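# Flip a two-coloured wooden block end over end in place

## Task

A wooden block lies on the table resting on one of its long narrow faces with the black face on top; one end is green and the other yellow. Lift it, rotate it end over end while holding it, and set it back down in the same spot so the black face is underneath and the green end sits where the yellow end used to be. It counts as failed if any part of the arm touches the block; if something other than the hand touches the block while it is noticeably tilted or away from its spot; if the block is released while any part of it is more than a few millimetres above the table, unless one end has already been resting on the table briefly; or if the block slides more than a few millimetres within the hand during set-down. The result must stand on its own, not be held in place by the robot. Finish by opening the hand and withdrawing.

## Robot and tools

Robot: one arm (six joints: shoulder pan, shoulder lift, elbow, wrist 1, wrist 2, wrist 3) carrying a five-finger right hand. Cameras: cam_high (896x504, overview) and cam_wrist (896x504, on the wrist). A single reference image for the hand can be viewed via show_instructions.

Frames. Scene frame: origin on the table top directly beneath the arm base, +z up, +y to the left when looking along +x. Hand point: a point fixed to the palm, 0.05 m in front of it, where index pad meets thumb tip in a pinch. Its +z runs along the straightened fingers (fingertips reach 0.06-0.07 m past it), +y points out of the palm, +x runs across the palm away from the thumb. Across the palm the hand extends 0.08 m on the little-finger side; on the thumb side 0.02 m when the thumb is turned fully in front of the palm, up to 0.09 m otherwise. A rigid wrist bracket on the little-finger side protrudes 0.03 m beyond the point along +y and 0.11 m across the palm; it can strike things.

Row format (used by execute_actions and move): 14 numbers, each in [-1, 1]: dx, dy, dz, rx, ry, rz, little, ring, middle, index, thumb_bend, thumb_turn, force_limit, speed. The first six are an offset, not a pose: a shift of the hand point relative to its measured pose at the start of the action, expressed in the hand point's own axes. Scale: 1.0 = 0.6 m for dx,dy,dz and 180 degrees for the rotation vector rx,ry,rz. Every row in an action is measured from that same start pose, not chained. For the first action in a call, the start is the last pose a result reported. Finger numbers are absolute targets: -1 straight/open, +1 curled into the palm; thumb_bend -1 straight to +1 bent; thumb_turn -1 beside the palm to +1 opposite the fingers. A pinch is about index +0.22, thumb_bend +0.75, thumb_turn +0.57. force_limit maps linearly from about 0 N (-1) to 10 N (+1) at the fingertip (15 N for both thumb motors); it only halts closing motion. speed maps from near zero (-1) to full (+1); full travel takes 0.6 s. Rely only on this motor order, also used in hand_measured, hand_stopped_by and hand_load_n.

execute_actions(actions): a list of actions; each action is a table of up to 15 rows, one per 1/30 s step; a short table repeats its last row to fill 15 steps (0.5 s). An empty list just returns state and images. Each step the commanded pose is clipped to within 100 mm and 16 degrees of the measured pose, so large offsets take several actions and the arm stops at the last clipped pose. Motion lags commands by about 0.17 s.

move(target, speed, stop_force, blocking): target is one 14-number row, offset from the pose in the latest result that shows one; the hand point follows a straight path there (0.5-10 s; longer paths are cut at 10 s). speed is in m/s, 0.002-0.5, default 0.25; rotation up to twice that in rad/s. stop_force (N, 9-40, optional, not in the first 0.2 s) ends the path when the wrist sensor feels that much extra push along the path direction; then the arm backs to where it was two steps earlier. Use it only with slow speeds and non-rotating moves, and omit it when moving away from a surface you press on. blocking=false returns after 0.5 s while the arm keeps going; check with wait(0); rows and moves are refused until it ends. The move line reports the ending: done, off_target, moving, held, contact, fault, plus limits (paced = clipped, held = some steps blocked) and distance to target. The path ignores obstacles; the arm is stiff, so aiming even slightly past a firm contact can trigger a fault.

wait(seconds 0-10): lets time pass holding the last command. stop(): brakes a running move. zoom_image(camera, region [x0,y0,x1,y1] pixels, max 504x504): closer view of the latest image. finished_scene(scene): ends scene 1 or 2, irreversible; call it only after the block is flipped, released and the hand has withdrawn.

Results: end_effector_position (m) and end_effector_quat_wxyz in the scene frame, velocities, Hand target, joint positions and torques (noisy, offset), wrist force/torque in the hand point axes (offset up to 4 N, noise up to 2.4 N, saturates near 50 N; pressing on a surface reads as force pointing back into the arm), step readings (HELD marks held-back steps), hand_measured, hand_stopped_by (moving, target, force, stalled, fault), hand_load_n (positive = finger pushed open; near 0 after a grip is lost). 'pose unreachable' means the clearance check altered or blocked the command.

Gripping: with thumb fully turned in front, the hand wraps objects 0.035-0.08 m across, centred on the wrist side of the hand point; turn the thumb before approaching. Close slowly (speed -0.9 or lower) for gentle grips. Resending the same numbers keeps the grip; to squeeze harder raise force_limit and send a more-closed target.

Avoid: torque fault (joint load limits 136 N m for first three, 25.4 N m for wrists) or 150 N outside force, both stopping the arm for 10 s; motor overheating from long holds (warning at 70 °C, brakes at 85 °C); knocking anything off the table; the arm or bracket touching the block; dropping or slamming the block. Lower the block until one end rests on the table before opening, keep it from slipping in the hand, and leave it standing unaided.

Each tool is called after ">>>" by a JSON object that holds its "op" and its "data".

Reference images:

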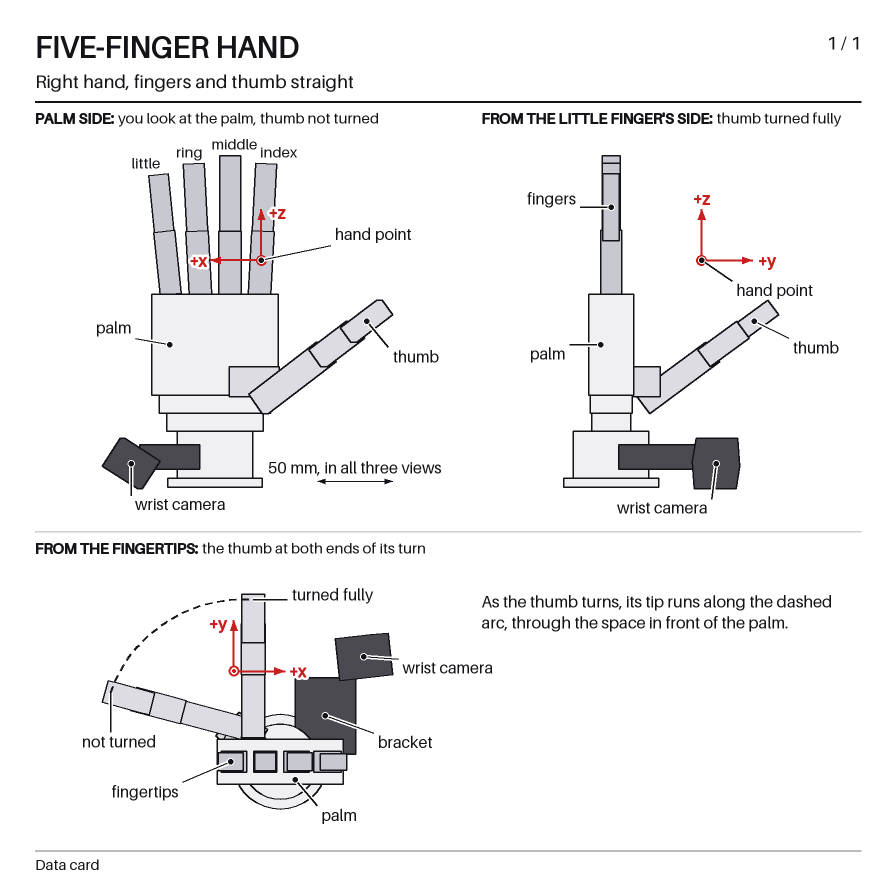

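## Session

>>> {"op": "execute_actions", "data": {"actions": []}}

Scene clock: 0.00 s.
end_effector_position=(+0.4582, -0.2451, +0.1620) hand_measured=(-1.000, -1.000, -1.000, -1.000, -1.000, -1.000) hand_load_n=(+0.0, +0.0, +0.0, +0.0, +0.0, +0.0) hand_stopped_by=(target, target, target, target, target, target) hand_force_limit=0.00 hand_speed=-0.80 end_effector_quat_wxyz=(+0.017, +0.952, +0.186, +0.242) end_effector_velocity=(+0.000, +0.000, -0.000) end_effector_angular_velocity=(+0.000, -0.000, +0.000)
Joint positions: [-0.796 -1.604  1.884  0.739  1.209  0.413]
Joint velocities: [ 0.     0.     0.    -0.    -0.001 -0.   ]
Joint torques (N m, as the arm reports them, + toward a larger angle): no reading
Wrist force (N, on the end effector, along its own x y z axes, offset not removed): no reading
Wrist torque (N m, same axes, about the end effector's origin, offset not removed): no reading
Hand target: +0.458, -0.245, +0.162; +0.017, +0.952, +0.186, +0.242

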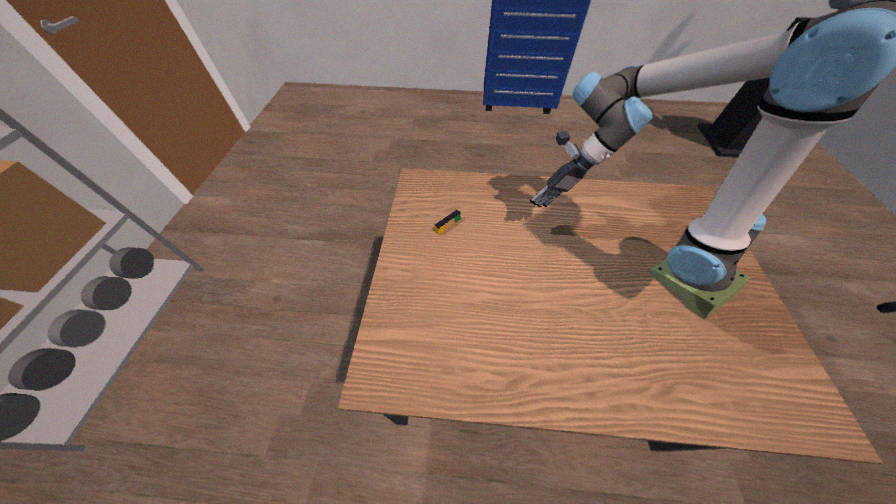

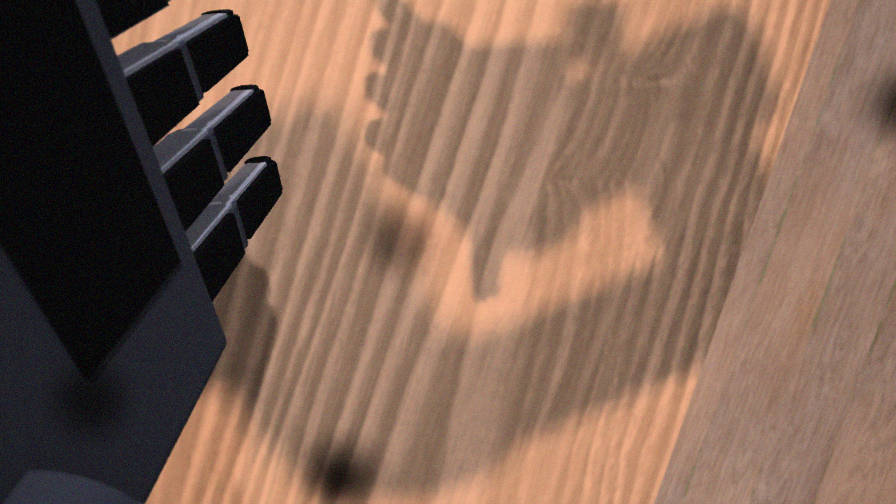

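>>> {"op": "zoom_image", "data": {"camera": "cam_high", "region": [380, 150, 620, 285]}}

Region (380, 150, 620, 285) of cam_high's 896x504 image, scaled by 2.100, with more detail than that image has; it fills the top 284 rows of this view, and the rest is white.

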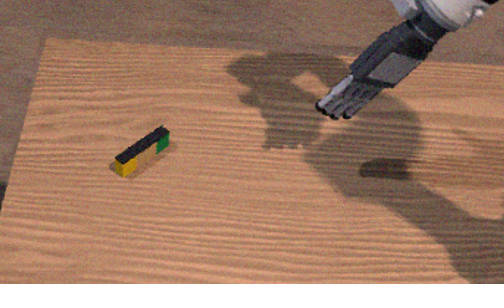

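>>> {"op": "move", "data": {"target": [0.188,-0.11,-0.07,0.03,0.478,0.622,-1,-1,-1,-0.3,0.3,0.57,0,0.5], "speed": 0.3}}

Scene clock: 28.57 s.
end_effector_position=(+0.5074, -0.1452, +0.2426) hand_measured=(-1.000, -1.000, -1.000, -0.300, +0.300, +0.570) hand_load_n=(+0.0, +0.0, +0.0, +0.0, +0.0, +0.0) hand_stopped_by=(target, target, target, target, target, target) hand_force_limit=0.00 hand_speed=0.50 end_effector_quat_wxyz=(+0.318, -0.316, +0.632, -0.633) end_effector_velocity=(+0.001, -0.001, +0.002) end_effector_angular_velocity=(+0.002, -0.006, -0.014)
Joint positions: [-0.388 -1.994  2.4   -0.658  1.786  3.011]
Joint velocities: [ 0.014  0.007 -0.005 -0.009  0.027 -0.   ]
Joint torques (N m, as the arm reports them, + toward a larger angle): [ 12.5   -1.18 -33.76  -3.15   1.59   1.51]
Wrist force (N, on the end effector, along its own x y z axes, offset not removed): [3.8 -1.5 -2.0]
Wrist torque (N m, same axes, about the end effector's origin, offset not removed): [-0.22 -0.44 0.62]
Hand target: +0.507, -0.145, +0.243; +0.317, -0.315, +0.632, -0.633
Off the commanded pose: 0.000 m, 0 deg.
move: done

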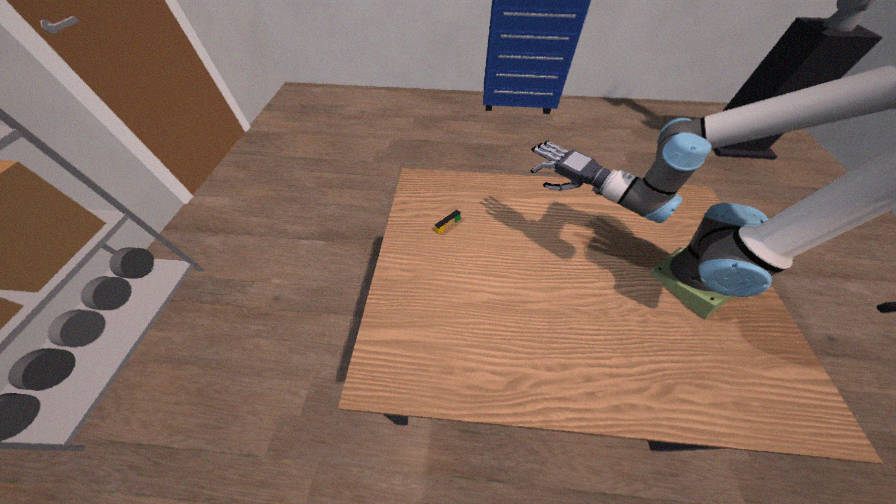

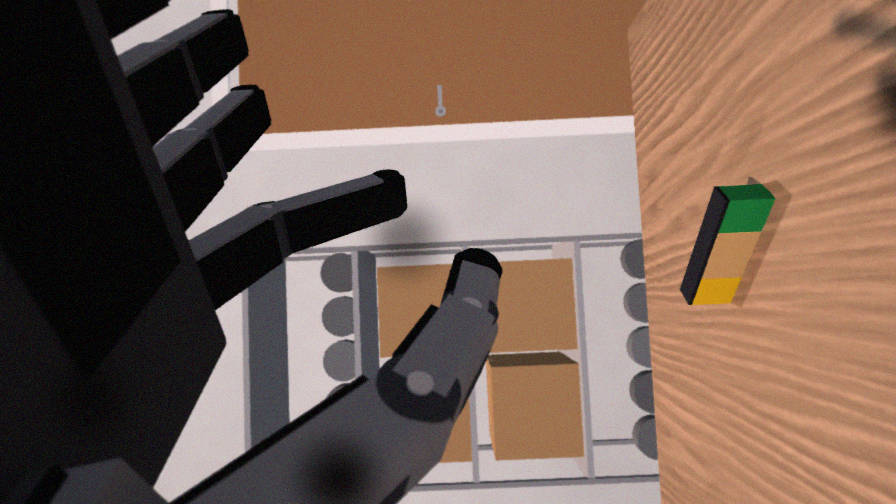

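>>> {"op": "move", "data": {"target": [-0.243,0.25,0.293,0.015,-0.025,-0.333,-1,-1,-1,-0.15,0.55,0.57,0,0.5]}}

>>> {"op": "zoom_image", "data": {"camera": "cam_high", "region": [380, 130, 620, 265]}}

Scene clock: 42.33 s.
end_effector_position=(+0.7355, -0.1336, +0.0931) hand_measured=(-1.000, -1.000, -1.000, -0.150, +0.550, +0.570) hand_load_n=(+0.0, +0.0, +0.0, +0.0, +0.0, +0.0) hand_stopped_by=(target, target, target, target, target, target) hand_force_limit=0.00 hand_speed=0.50 end_effector_quat_wxyz=(+0.010, +0.605, -0.363, +0.708) end_effector_velocity=(+0.002, +0.000, -0.001) end_effector_angular_velocity=(-0.006, +0.004, -0.000)
Joint positions: [-0.121 -1.098  1.846 -1.007  1.957  1.899]
Joint velocities: [ 0.001  0.006 -0.007  0.002  0.002 -0.007]
Joint torques (N m, as the arm reports them, + toward a larger angle): [ 14.65 -30.81 -23.06   0.86   1.35  -2.03]
Wrist force (N, on the end effector, along its own x y z axes, offset not removed): [4.3 -0.4 -5.9]
Wrist torque (N m, same axes, about the end effector's origin, offset not removed): [0.25 -0.18 0.53]
Hand target: +0.736, -0.134, +0.093; +0.010, +0.605, -0.363, +0.708
Off the commanded pose: 0.001 m, 0 deg.
move: done

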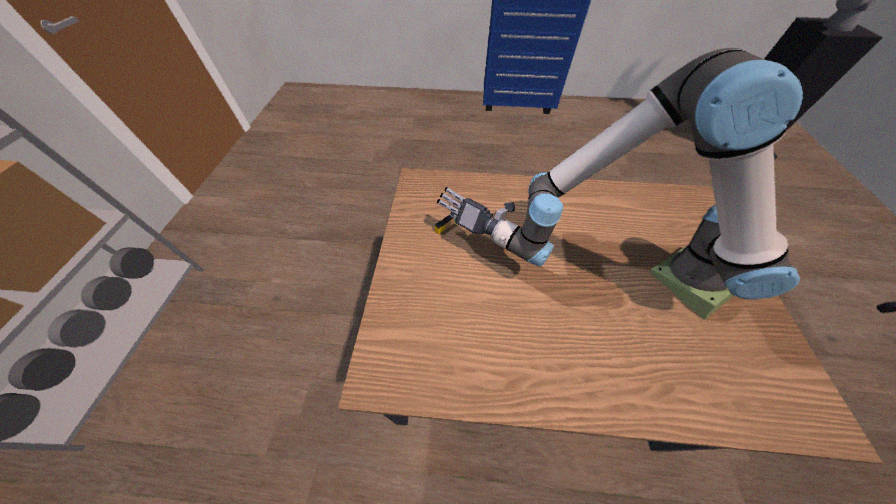

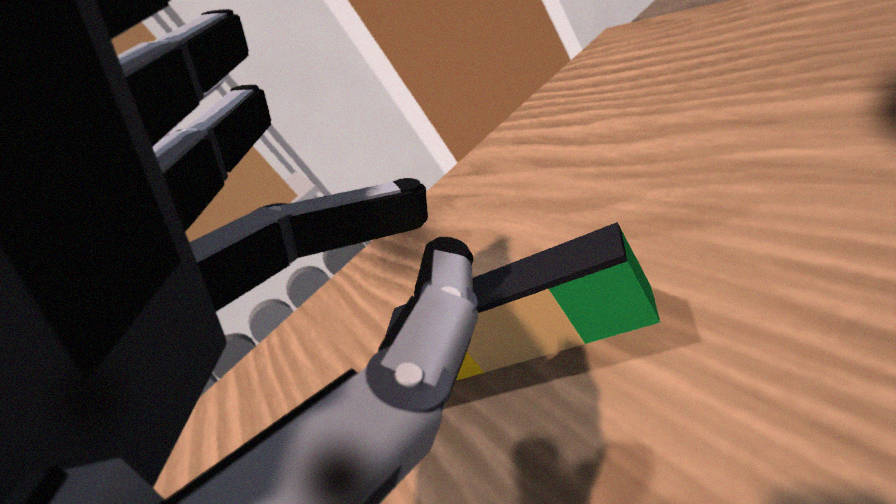

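Region (380, 130, 620, 265) of cam_high's 896x504 image, scaled by 2.100, with more detail than that image has; it fills the top 284 rows of this view, and the rest is white.

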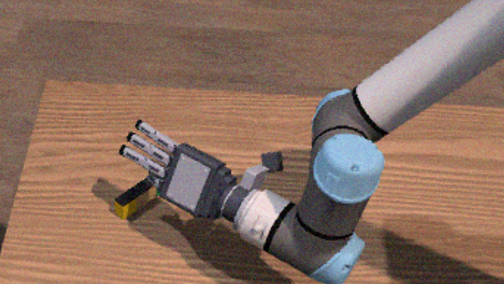

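>>> {"op": "move", "data": {"target": [-0.05,0.029,0.045,0,0,0,-1,-1,-1,-0.35,0.55,0.57,0,0.5], "speed": 0.08}}

>>> {"op": "zoom_image", "data": {"camera": "cam_high", "region": [400, 160, 560, 280]}}

Scene clock: 48.83 s.
end_effector_position=(+0.7584, -0.1478, +0.0587) hand_measured=(-1.000, -1.000, -1.000, -0.350, +0.550, +0.570) hand_load_n=(+0.0, +0.0, +0.0, +0.0, +0.0, +0.0) hand_stopped_by=(target, target, target, target, target, target) hand_force_limit=0.00 hand_speed=0.50 end_effector_quat_wxyz=(+0.010, +0.605, -0.363, +0.708) end_effector_velocity=(+0.001, -0.001, -0.002) end_effector_angular_velocity=(-0.001, +0.001, -0.000)
Joint positions: [-0.152 -1.006  1.781 -1.031  1.928  1.907]
Joint velocities: [-0.001  0.004 -0.003 -0.001 -0.001 -0.001]
Joint torques (N m, as the arm reports them, + toward a larger angle): [  4.85 -33.4  -27.07  -3.74  -2.2    1.66]
Wrist force (N, on the end effector, along its own x y z axes, offset not removed): [0.6 -0.3 -2.4]
Wrist torque (N m, same axes, about the end effector's origin, offset not removed): [-0.08 0.18 0.39]
Hand target: +0.759, -0.148, +0.059; +0.010, +0.605, -0.363, +0.708
Off the commanded pose: 0.000 m, 0 deg.
move: done

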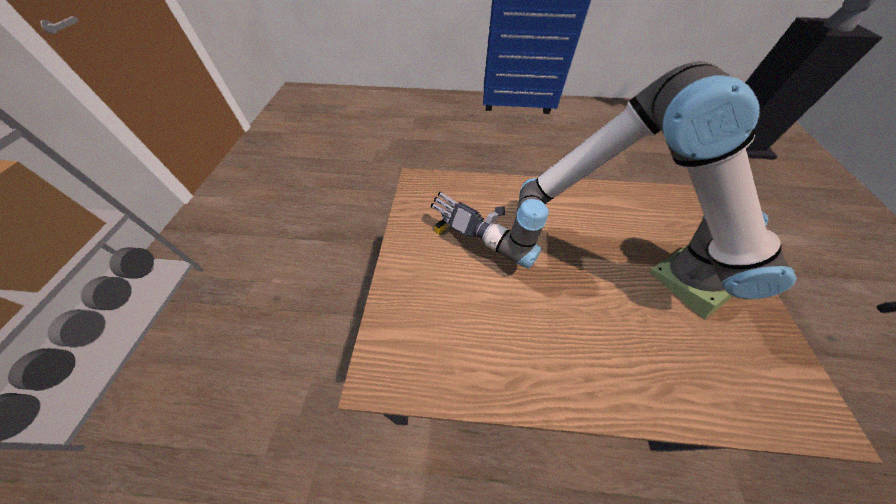

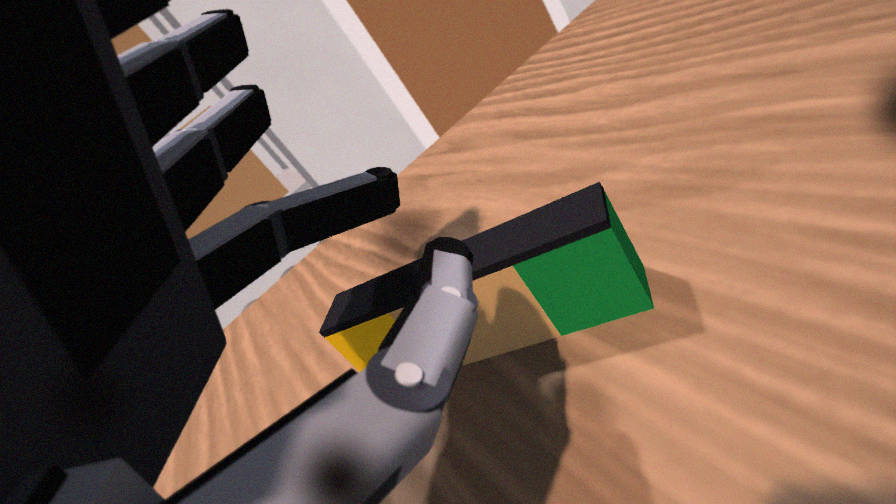

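Region (400, 160, 560, 280) of cam_high's 896x504 image, scaled by 3.150, with more detail than that image has; it fills the top 378 rows of this view, and the rest is white.

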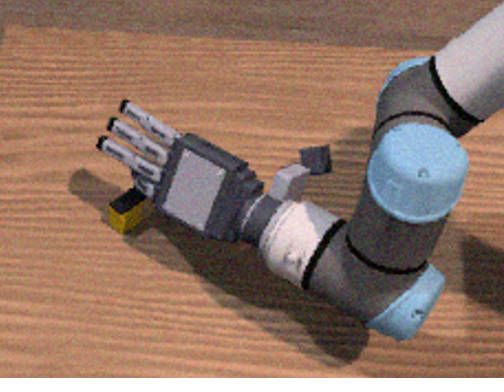

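>>> {"op": "move", "data": {"target": [-0.043,-0.013,0,-0.019,0.011,0,-1,-1,-1,-0.35,0.55,0.57,0,0.5], "speed": 0.04}}

>>> {"op": "move", "data": {"target": [-0.027,0.016,0,0,0,0,-1,-1,-1,-0.35,0.55,0.57,0,0.5], "speed": 0.02, "stop_force": 10}}

Scene clock: 55.13 s.
end_effector_position=(+0.7688, -0.1312, +0.0403) hand_measured=(-1.000, -1.000, -1.000, -0.350, +0.550, +0.570) hand_load_n=(+0.0, +0.0, +0.0, +0.0, +0.0, +0.0) hand_stopped_by=(target, target, target, target, target, target) hand_force_limit=0.00 hand_speed=0.50 end_effector_quat_wxyz=(+0.034, +0.592, -0.384, +0.708) end_effector_velocity=(+0.001, +0.001, -0.001) end_effector_angular_velocity=(-0.001, -0.001, -0.005)
Joint positions: [-0.099 -0.927  1.709 -1.059  2.046  1.886]
Joint velocities: [ 0.003  0.005 -0.006 -0.002  0.008 -0.002]
Joint torques (N m, as the arm reports them, + toward a larger angle): [ 19.19 -37.88 -23.89  -3.08   0.86  -1.18]
Wrist force (N, on the end effector, along its own x y z axes, offset not removed): [0.5 -1.6 -2.2]
Wrist torque (N m, same axes, about the end effector's origin, offset not removed): [-0.06 0.07 0.29]
Hand target: +0.769, -0.131, +0.040; +0.034, +0.592, -0.384, +0.708
Off the commanded pose: 0.000 m, 0 deg.
move: done

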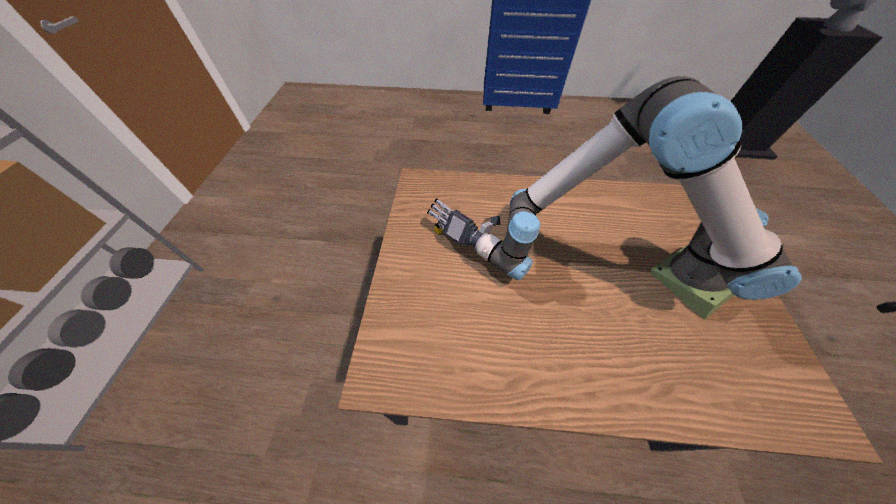

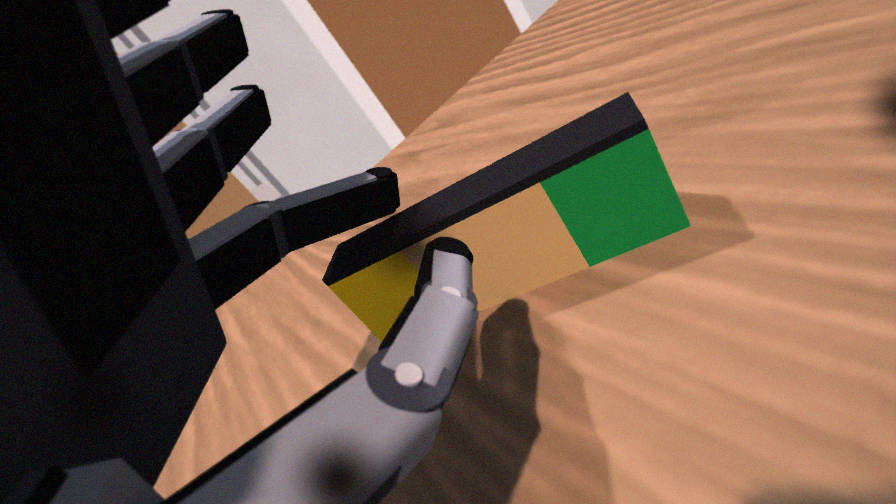

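Scene clock: 55.67 s.
end_effector_position=(+0.7689, -0.1312, +0.0372) hand_measured=(-1.000, -1.000, -1.000, -0.350, +0.550, +0.570) hand_load_n=(+0.0, +0.0, +0.0, +3.5, +0.0, +0.0) hand_stopped_by=(target, target, target, target, target, target) hand_force_limit=0.00 hand_speed=0.50 end_effector_quat_wxyz=(+0.034, +0.592, -0.384, +0.708) end_effector_velocity=(-0.000, +0.000, +0.005) end_effector_angular_velocity=(+0.002, +0.003, -0.001)
Joint positions: [-0.1   -0.921  1.708 -1.065  2.044  1.886]
Joint velocities: [ 0.003 -0.01  -0.001  0.014  0.004  0.   ]
Joint torques (N m, as the arm reports them, + toward a larger angle): [ 16.94 -44.44  -5.12   3.87   1.84  -0.45]
Wrist force (N, on the end effector, along its own x y z axes, offset not removed): [16.1 -10.2 -1.6]
Wrist torque (N m, same axes, about the end effector's origin, offset not removed): [-0.22 0.70 0.09]
Hand target: +0.769, -0.131, +0.038; +0.034, +0.592, -0.384, +0.708
Off the commanded pose: 0.016 m, 0 deg.
move: contact

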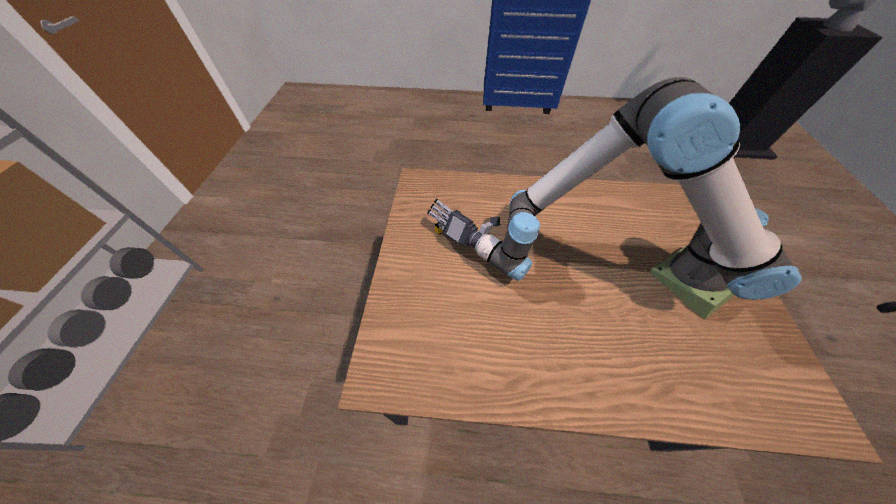

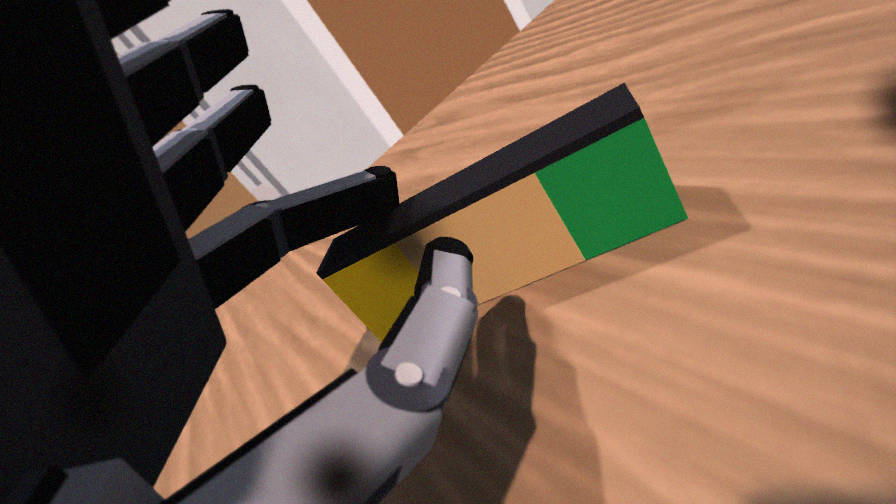

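>>> {"op": "move", "data": {"target": [0.004,-0.025,0.025,0,0,0,-1,-1,-1,-0.35,0.55,0.57,0,0.5], "speed": 0.03}}

Scene clock: 58.87 s.
end_effector_position=(+0.7878, -0.1304, +0.0468) hand_measured=(-1.000, -1.000, -1.000, -0.350, +0.550, +0.570) hand_load_n=(+0.0, +0.0, +0.0, +0.0, +0.0, +0.0) hand_stopped_by=(target, target, target, target, target, target) hand_force_limit=0.00 hand_speed=0.50 end_effector_quat_wxyz=(+0.034, +0.592, -0.384, +0.708) end_effector_velocity=(+0.002, -0.000, +0.001) end_effector_angular_velocity=(-0.001, -0.001, -0.001)
Joint positions: [-0.091 -0.91   1.645 -1.014  2.053  1.884]
Joint velocities: [ 0.     0.001 -0.007  0.004  0.001 -0.001]
Joint torques (N m, as the arm reports them, + toward a larger angle): [ 17.49 -39.43 -29.27   1.08   1.27  -1.26]
Wrist force (N, on the end effector, along its own x y z axes, offset not removed): [0.7 -1.2 -0.5]
Wrist torque (N m, same axes, about the end effector's origin, offset not removed): [-0.34 0.10 0.30]
Hand target: +0.788, -0.130, +0.047; +0.034, +0.592, -0.384, +0.708
Off the commanded pose: 0.000 m, 0 deg.
move: done

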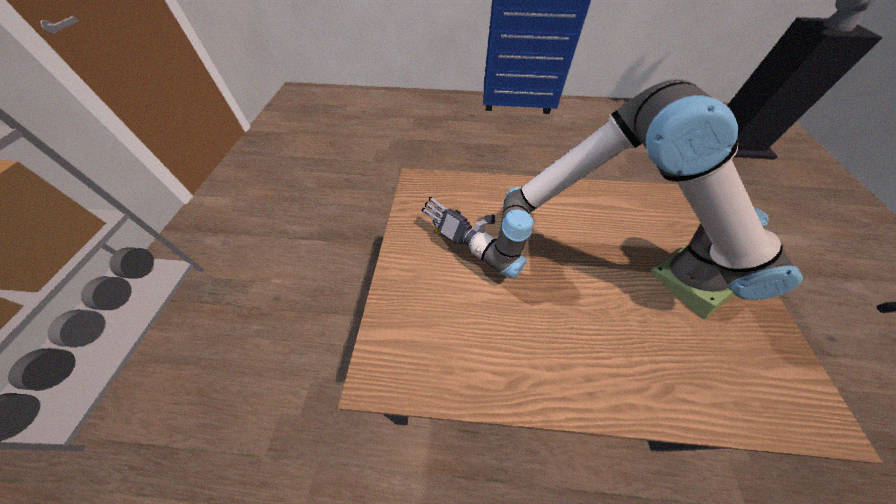

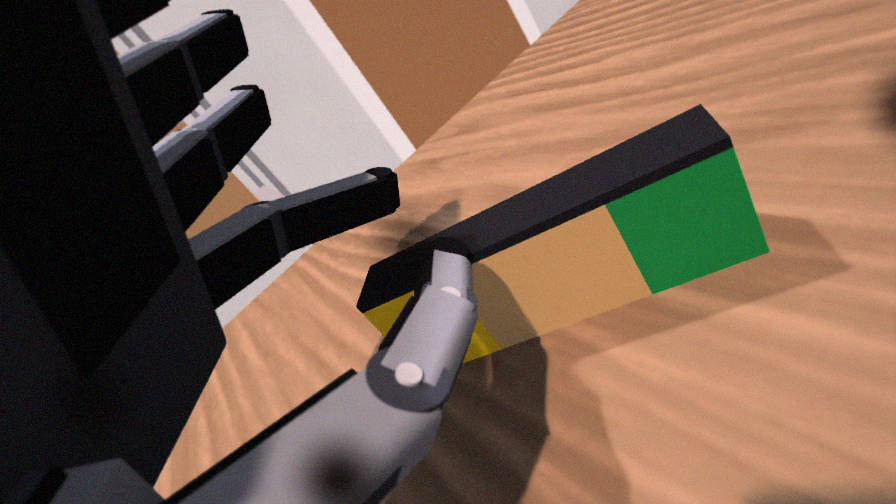

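>>> {"op": "move", "data": {"target": [-0.036,0.021,0,0,0,0,-1,-1,-1,-0.35,0.55,0.57,0,0.5], "speed": 0.012, "stop_force": 9}}

Scene clock: 62.13 s.
end_effector_position=(+0.7880, -0.1306, +0.0302) hand_measured=(-1.000, -1.000, -1.000, -0.350, +0.550, +0.570) hand_load_n=(+0.0, +0.0, +0.0, +5.5, +0.0, +0.0) hand_stopped_by=(target, target, target, target, target, target) hand_force_limit=0.00 hand_speed=0.50 end_effector_quat_wxyz=(+0.034, +0.592, -0.384, +0.708) end_effector_velocity=(-0.001, +0.001, +0.003) end_effector_angular_velocity=(+0.001, +0.005, +0.000)
Joint positions: [-0.097 -0.88   1.643 -1.042  2.048  1.885]
Joint velocities: [ 0.002 -0.007  0.001  0.011  0.003 -0.   ]
Joint torques (N m, as the arm reports them, + toward a larger angle): [ 16.25 -46.63  -7.53   3.97   1.76   0.87]
Wrist force (N, on the end effector, along its own x y z axes, offset not removed): [13.9 -6.4 5.0]
Wrist torque (N m, same axes, about the end effector's origin, offset not removed): [-0.28 0.01 0.65]
Hand target: +0.788, -0.130, +0.031; +0.034, +0.592, -0.384, +0.708
Off the commanded pose: 0.008 m, 0 deg.
move: contact

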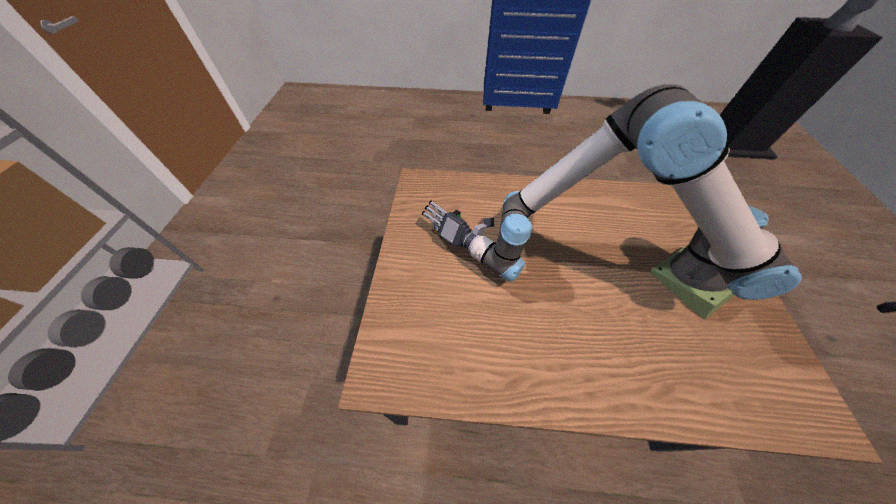

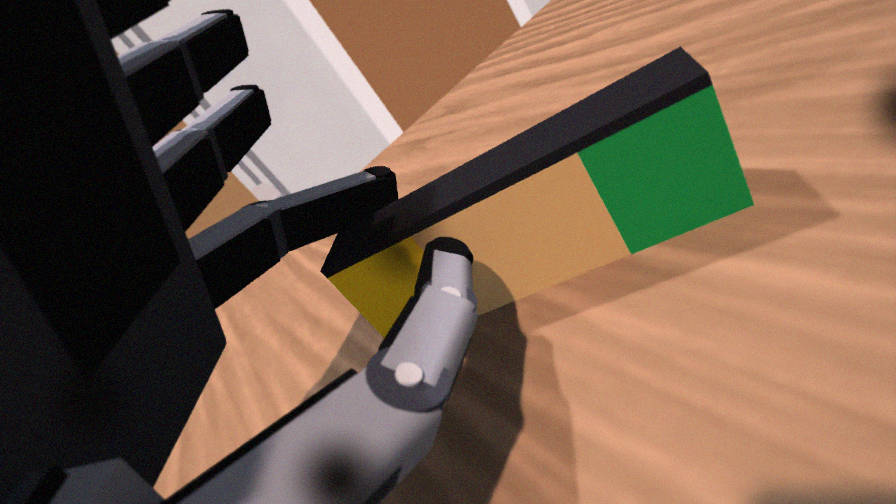

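>>> {"op": "move", "data": {"target": [-0.006,-0.024,0.005,0,0,0,-1,-1,-1,-0.35,0.55,0.57,0,0.5], "speed": 0.02}}

>>> {"op": "move", "data": {"target": [-0.019,0.011,0,0,0,0,-1,-1,-1,-0.35,0.55,0.57,0,0.5], "speed": 0.012, "stop_force": 9}}

Scene clock: 66.17 s.
end_effector_position=(+0.7986, -0.1208, +0.0343) hand_measured=(-1.000, -1.000, -1.000, -0.350, +0.550, +0.570) hand_load_n=(+0.0, +0.0, +0.0, +0.0, +0.0, +0.0) hand_stopped_by=(target, target, target, target, target, target) hand_force_limit=0.00 hand_speed=0.50 end_effector_quat_wxyz=(+0.034, +0.592, -0.384, +0.708) end_effector_velocity=(+0.001, +0.001, -0.000) end_effector_angular_velocity=(+0.003, -0.000, -0.000)
Joint positions: [-0.077 -0.866  1.605 -1.02   2.066  1.879]
Joint velocities: [ 0.002  0.002 -0.004  0.004  0.003  0.002]
Joint torques (N m, as the arm reports them, + toward a larger angle): [ 17.72 -38.35 -27.09   0.26   1.27  -1.47]
Wrist force (N, on the end effector, along its own x y z axes, offset not removed): [1.0 3.0 -7.4]
Wrist torque (N m, same axes, about the end effector's origin, offset not removed): [0.74 0.11 0.34]
Hand target: +0.799, -0.121, +0.034; +0.034, +0.592, -0.384, +0.708
Off the commanded pose: 0.000 m, 0 deg.
move: done

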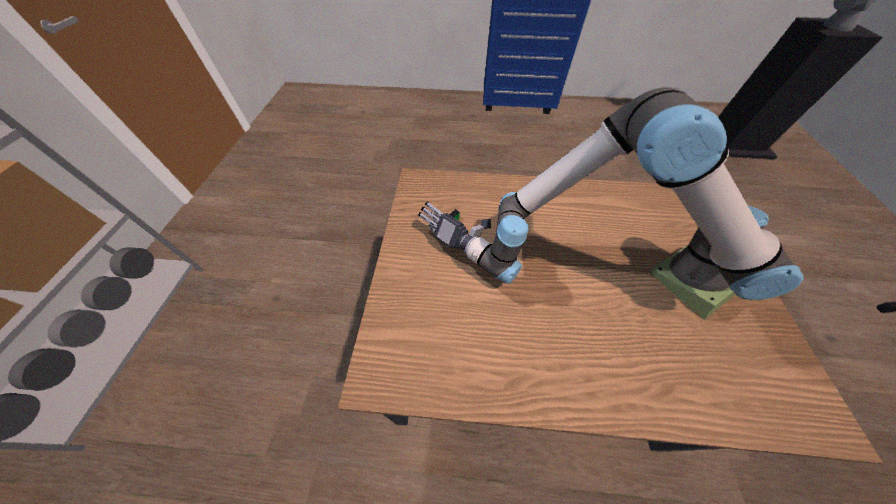

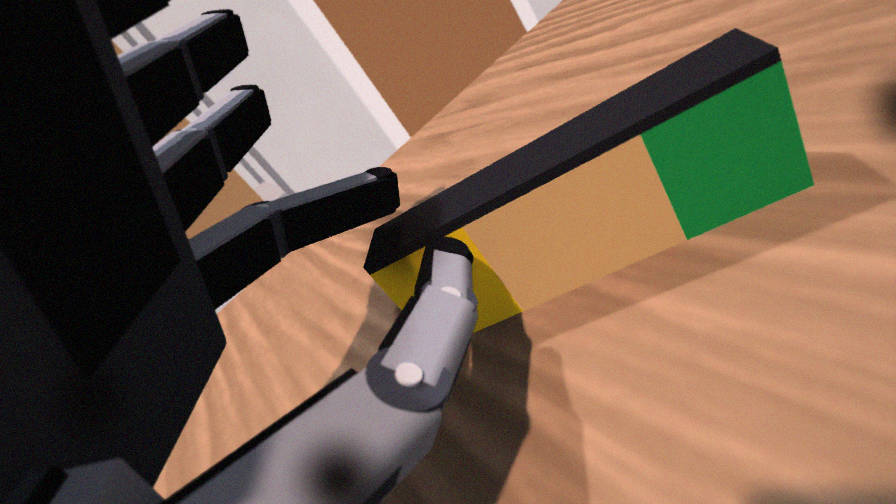

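Scene clock: 67.50 s.
end_effector_position=(+0.7986, -0.1209, +0.0213) hand_measured=(-1.000, -1.000, -1.000, -0.350, +0.550, +0.570) hand_load_n=(+0.0, +0.0, +0.0, +0.0, +0.0, +0.0) hand_stopped_by=(target, target, target, target, target, target) hand_force_limit=0.00 hand_speed=0.50 end_effector_quat_wxyz=(+0.034, +0.592, -0.384, +0.708) end_effector_velocity=(-0.000, +0.000, -0.002) end_effector_angular_velocity=(-0.000, +0.000, +0.000)
Joint positions: [-0.082 -0.843  1.603 -1.04   2.063  1.881]
Joint velocities: [-0.     0.004  0.001 -0.004 -0.001 -0.   ]
Joint torques (N m, as the arm reports them, + toward a larger angle): [  4.45 -39.71 -26.11  -3.83  -2.07   1.55]
Wrist force (N, on the end effector, along its own x y z axes, offset not removed): [5.0 -0.7 -2.5]
Wrist torque (N m, same axes, about the end effector's origin, offset not removed): [-0.08 -0.65 0.40]
Hand target: +0.799, -0.121, +0.021; +0.034, +0.592, -0.384, +0.708
Off the commanded pose: 0.000 m, 0 deg.
move: done

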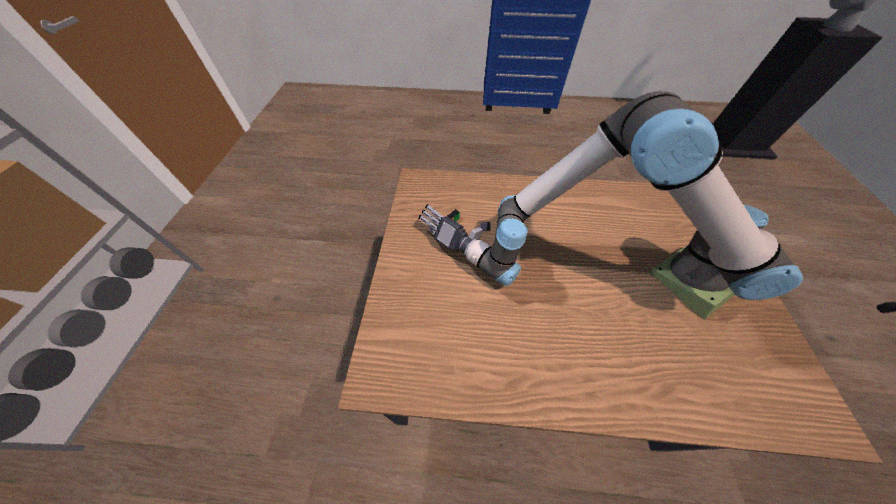

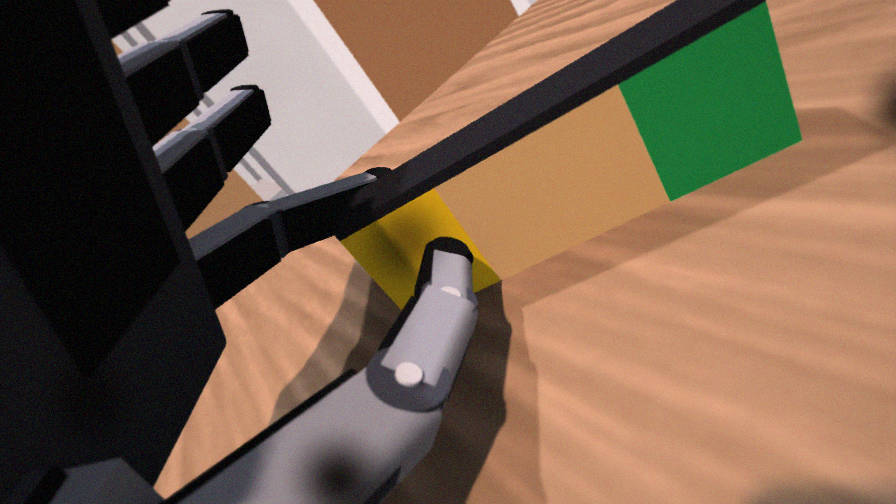

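>>> {"op": "move", "data": {"target": [0,0,0,0,0,0,-1,-1,-1,-0.35,0.78,0.57,-0.7,-0.85]}}

>>> {"op": "move", "data": {"target": [0,0,0,0,0,0,-1,-1,-1,0.3,0.78,0.57,0,-0.85]}}

Scene clock: 71.97 s.
end_effector_position=(+0.7987, -0.1209, +0.0213) hand_measured=(-1.000, -1.000, -1.000, -0.350, +0.780, +0.570) hand_load_n=(+0.0, +0.0, +0.0, +0.0, +0.0, +0.0) hand_stopped_by=(target, target, target, target, target, target) hand_force_limit=-0.70 hand_speed=-0.85 end_effector_quat_wxyz=(+0.034, +0.592, -0.384, +0.708) end_effector_velocity=(+0.000, -0.000, +0.001) end_effector_angular_velocity=(-0.001, -0.001, -0.000)
Joint positions: [-0.082 -0.843  1.603 -1.04   2.063  1.881]
Joint velocities: [ 0.    -0.    -0.    -0.001  0.    -0.001]
Joint torques (N m, as the arm reports them, + toward a larger angle): [ 17.77 -61.45  -7.98   0.51   0.89   0.55]
Wrist force (N, on the end effector, along its own x y z axes, offset not removed): [0.5 1.8 -1.7]
Wrist torque (N m, same axes, about the end effector's origin, offset not removed): [0.31 0.08 0.32]
Hand target: +0.799, -0.121, +0.021; +0.034, +0.592, -0.384, +0.708
Off the commanded pose: 0.000 m, 0 deg.
move: done

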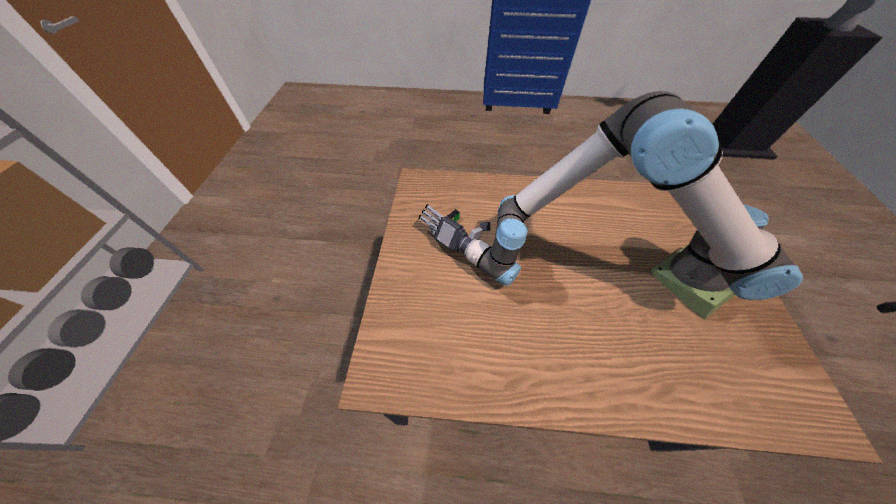

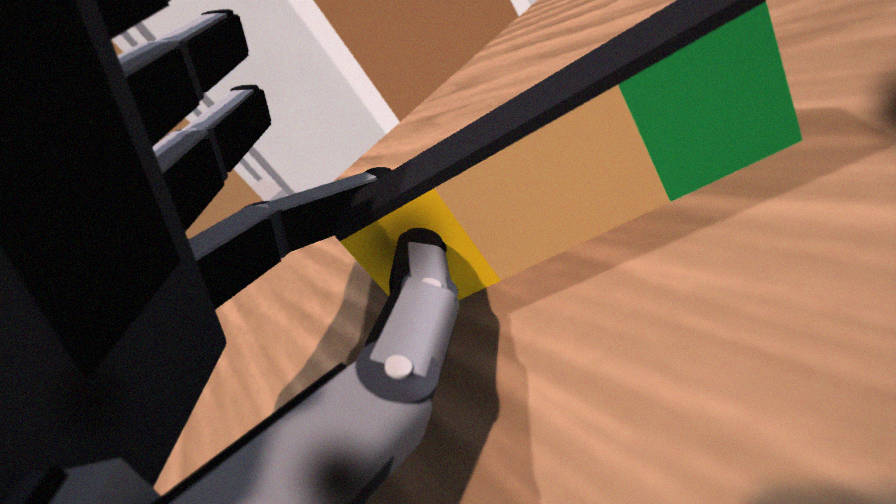

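Scene clock: 72.90 s.
end_effector_position=(+0.7987, -0.1209, +0.0214) hand_measured=(-1.000, -1.000, -1.000, -0.186, +0.778, +0.570) hand_load_n=(+0.0, +0.0, +0.0, +5.5, +3.5, -2.0) hand_stopped_by=(target, target, target, force, target, target) hand_force_limit=0.00 hand_speed=-0.85 end_effector_quat_wxyz=(+0.034, +0.592, -0.384, +0.708) end_effector_velocity=(+0.001, -0.001, +0.001) end_effector_angular_velocity=(-0.001, -0.002, -0.001)
Joint positions: [-0.081 -0.843  1.603 -1.04   2.063  1.881]
Joint velocities: [-0.    -0.    -0.001 -0.002 -0.    -0.001]
Joint torques (N m, as the arm reports them, + toward a larger angle): [ 14.7  -55.13  -5.6    0.57   0.93   0.74]
Wrist force (N, on the end effector, along its own x y z axes, offset not removed): [4.1 -4.3 -2.8]
Wrist torque (N m, same axes, about the end effector's origin, offset not removed): [-0.31 0.09 0.27]
Hand target: +0.799, -0.121, +0.021; +0.034, +0.592, -0.384, +0.708
Off the commanded pose: 0.000 m, 0 deg.
move: done

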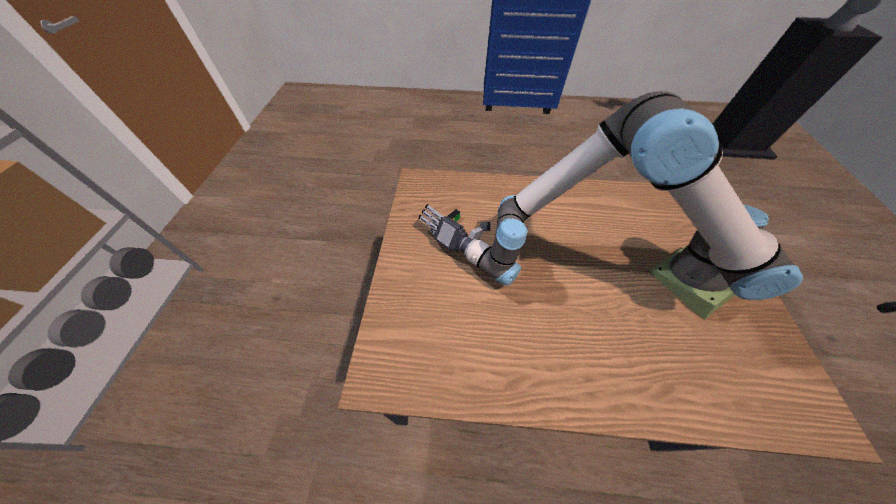

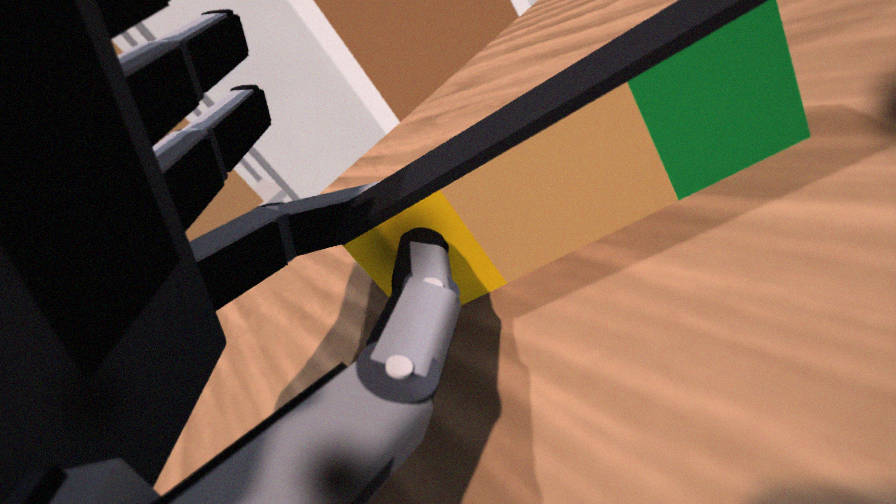

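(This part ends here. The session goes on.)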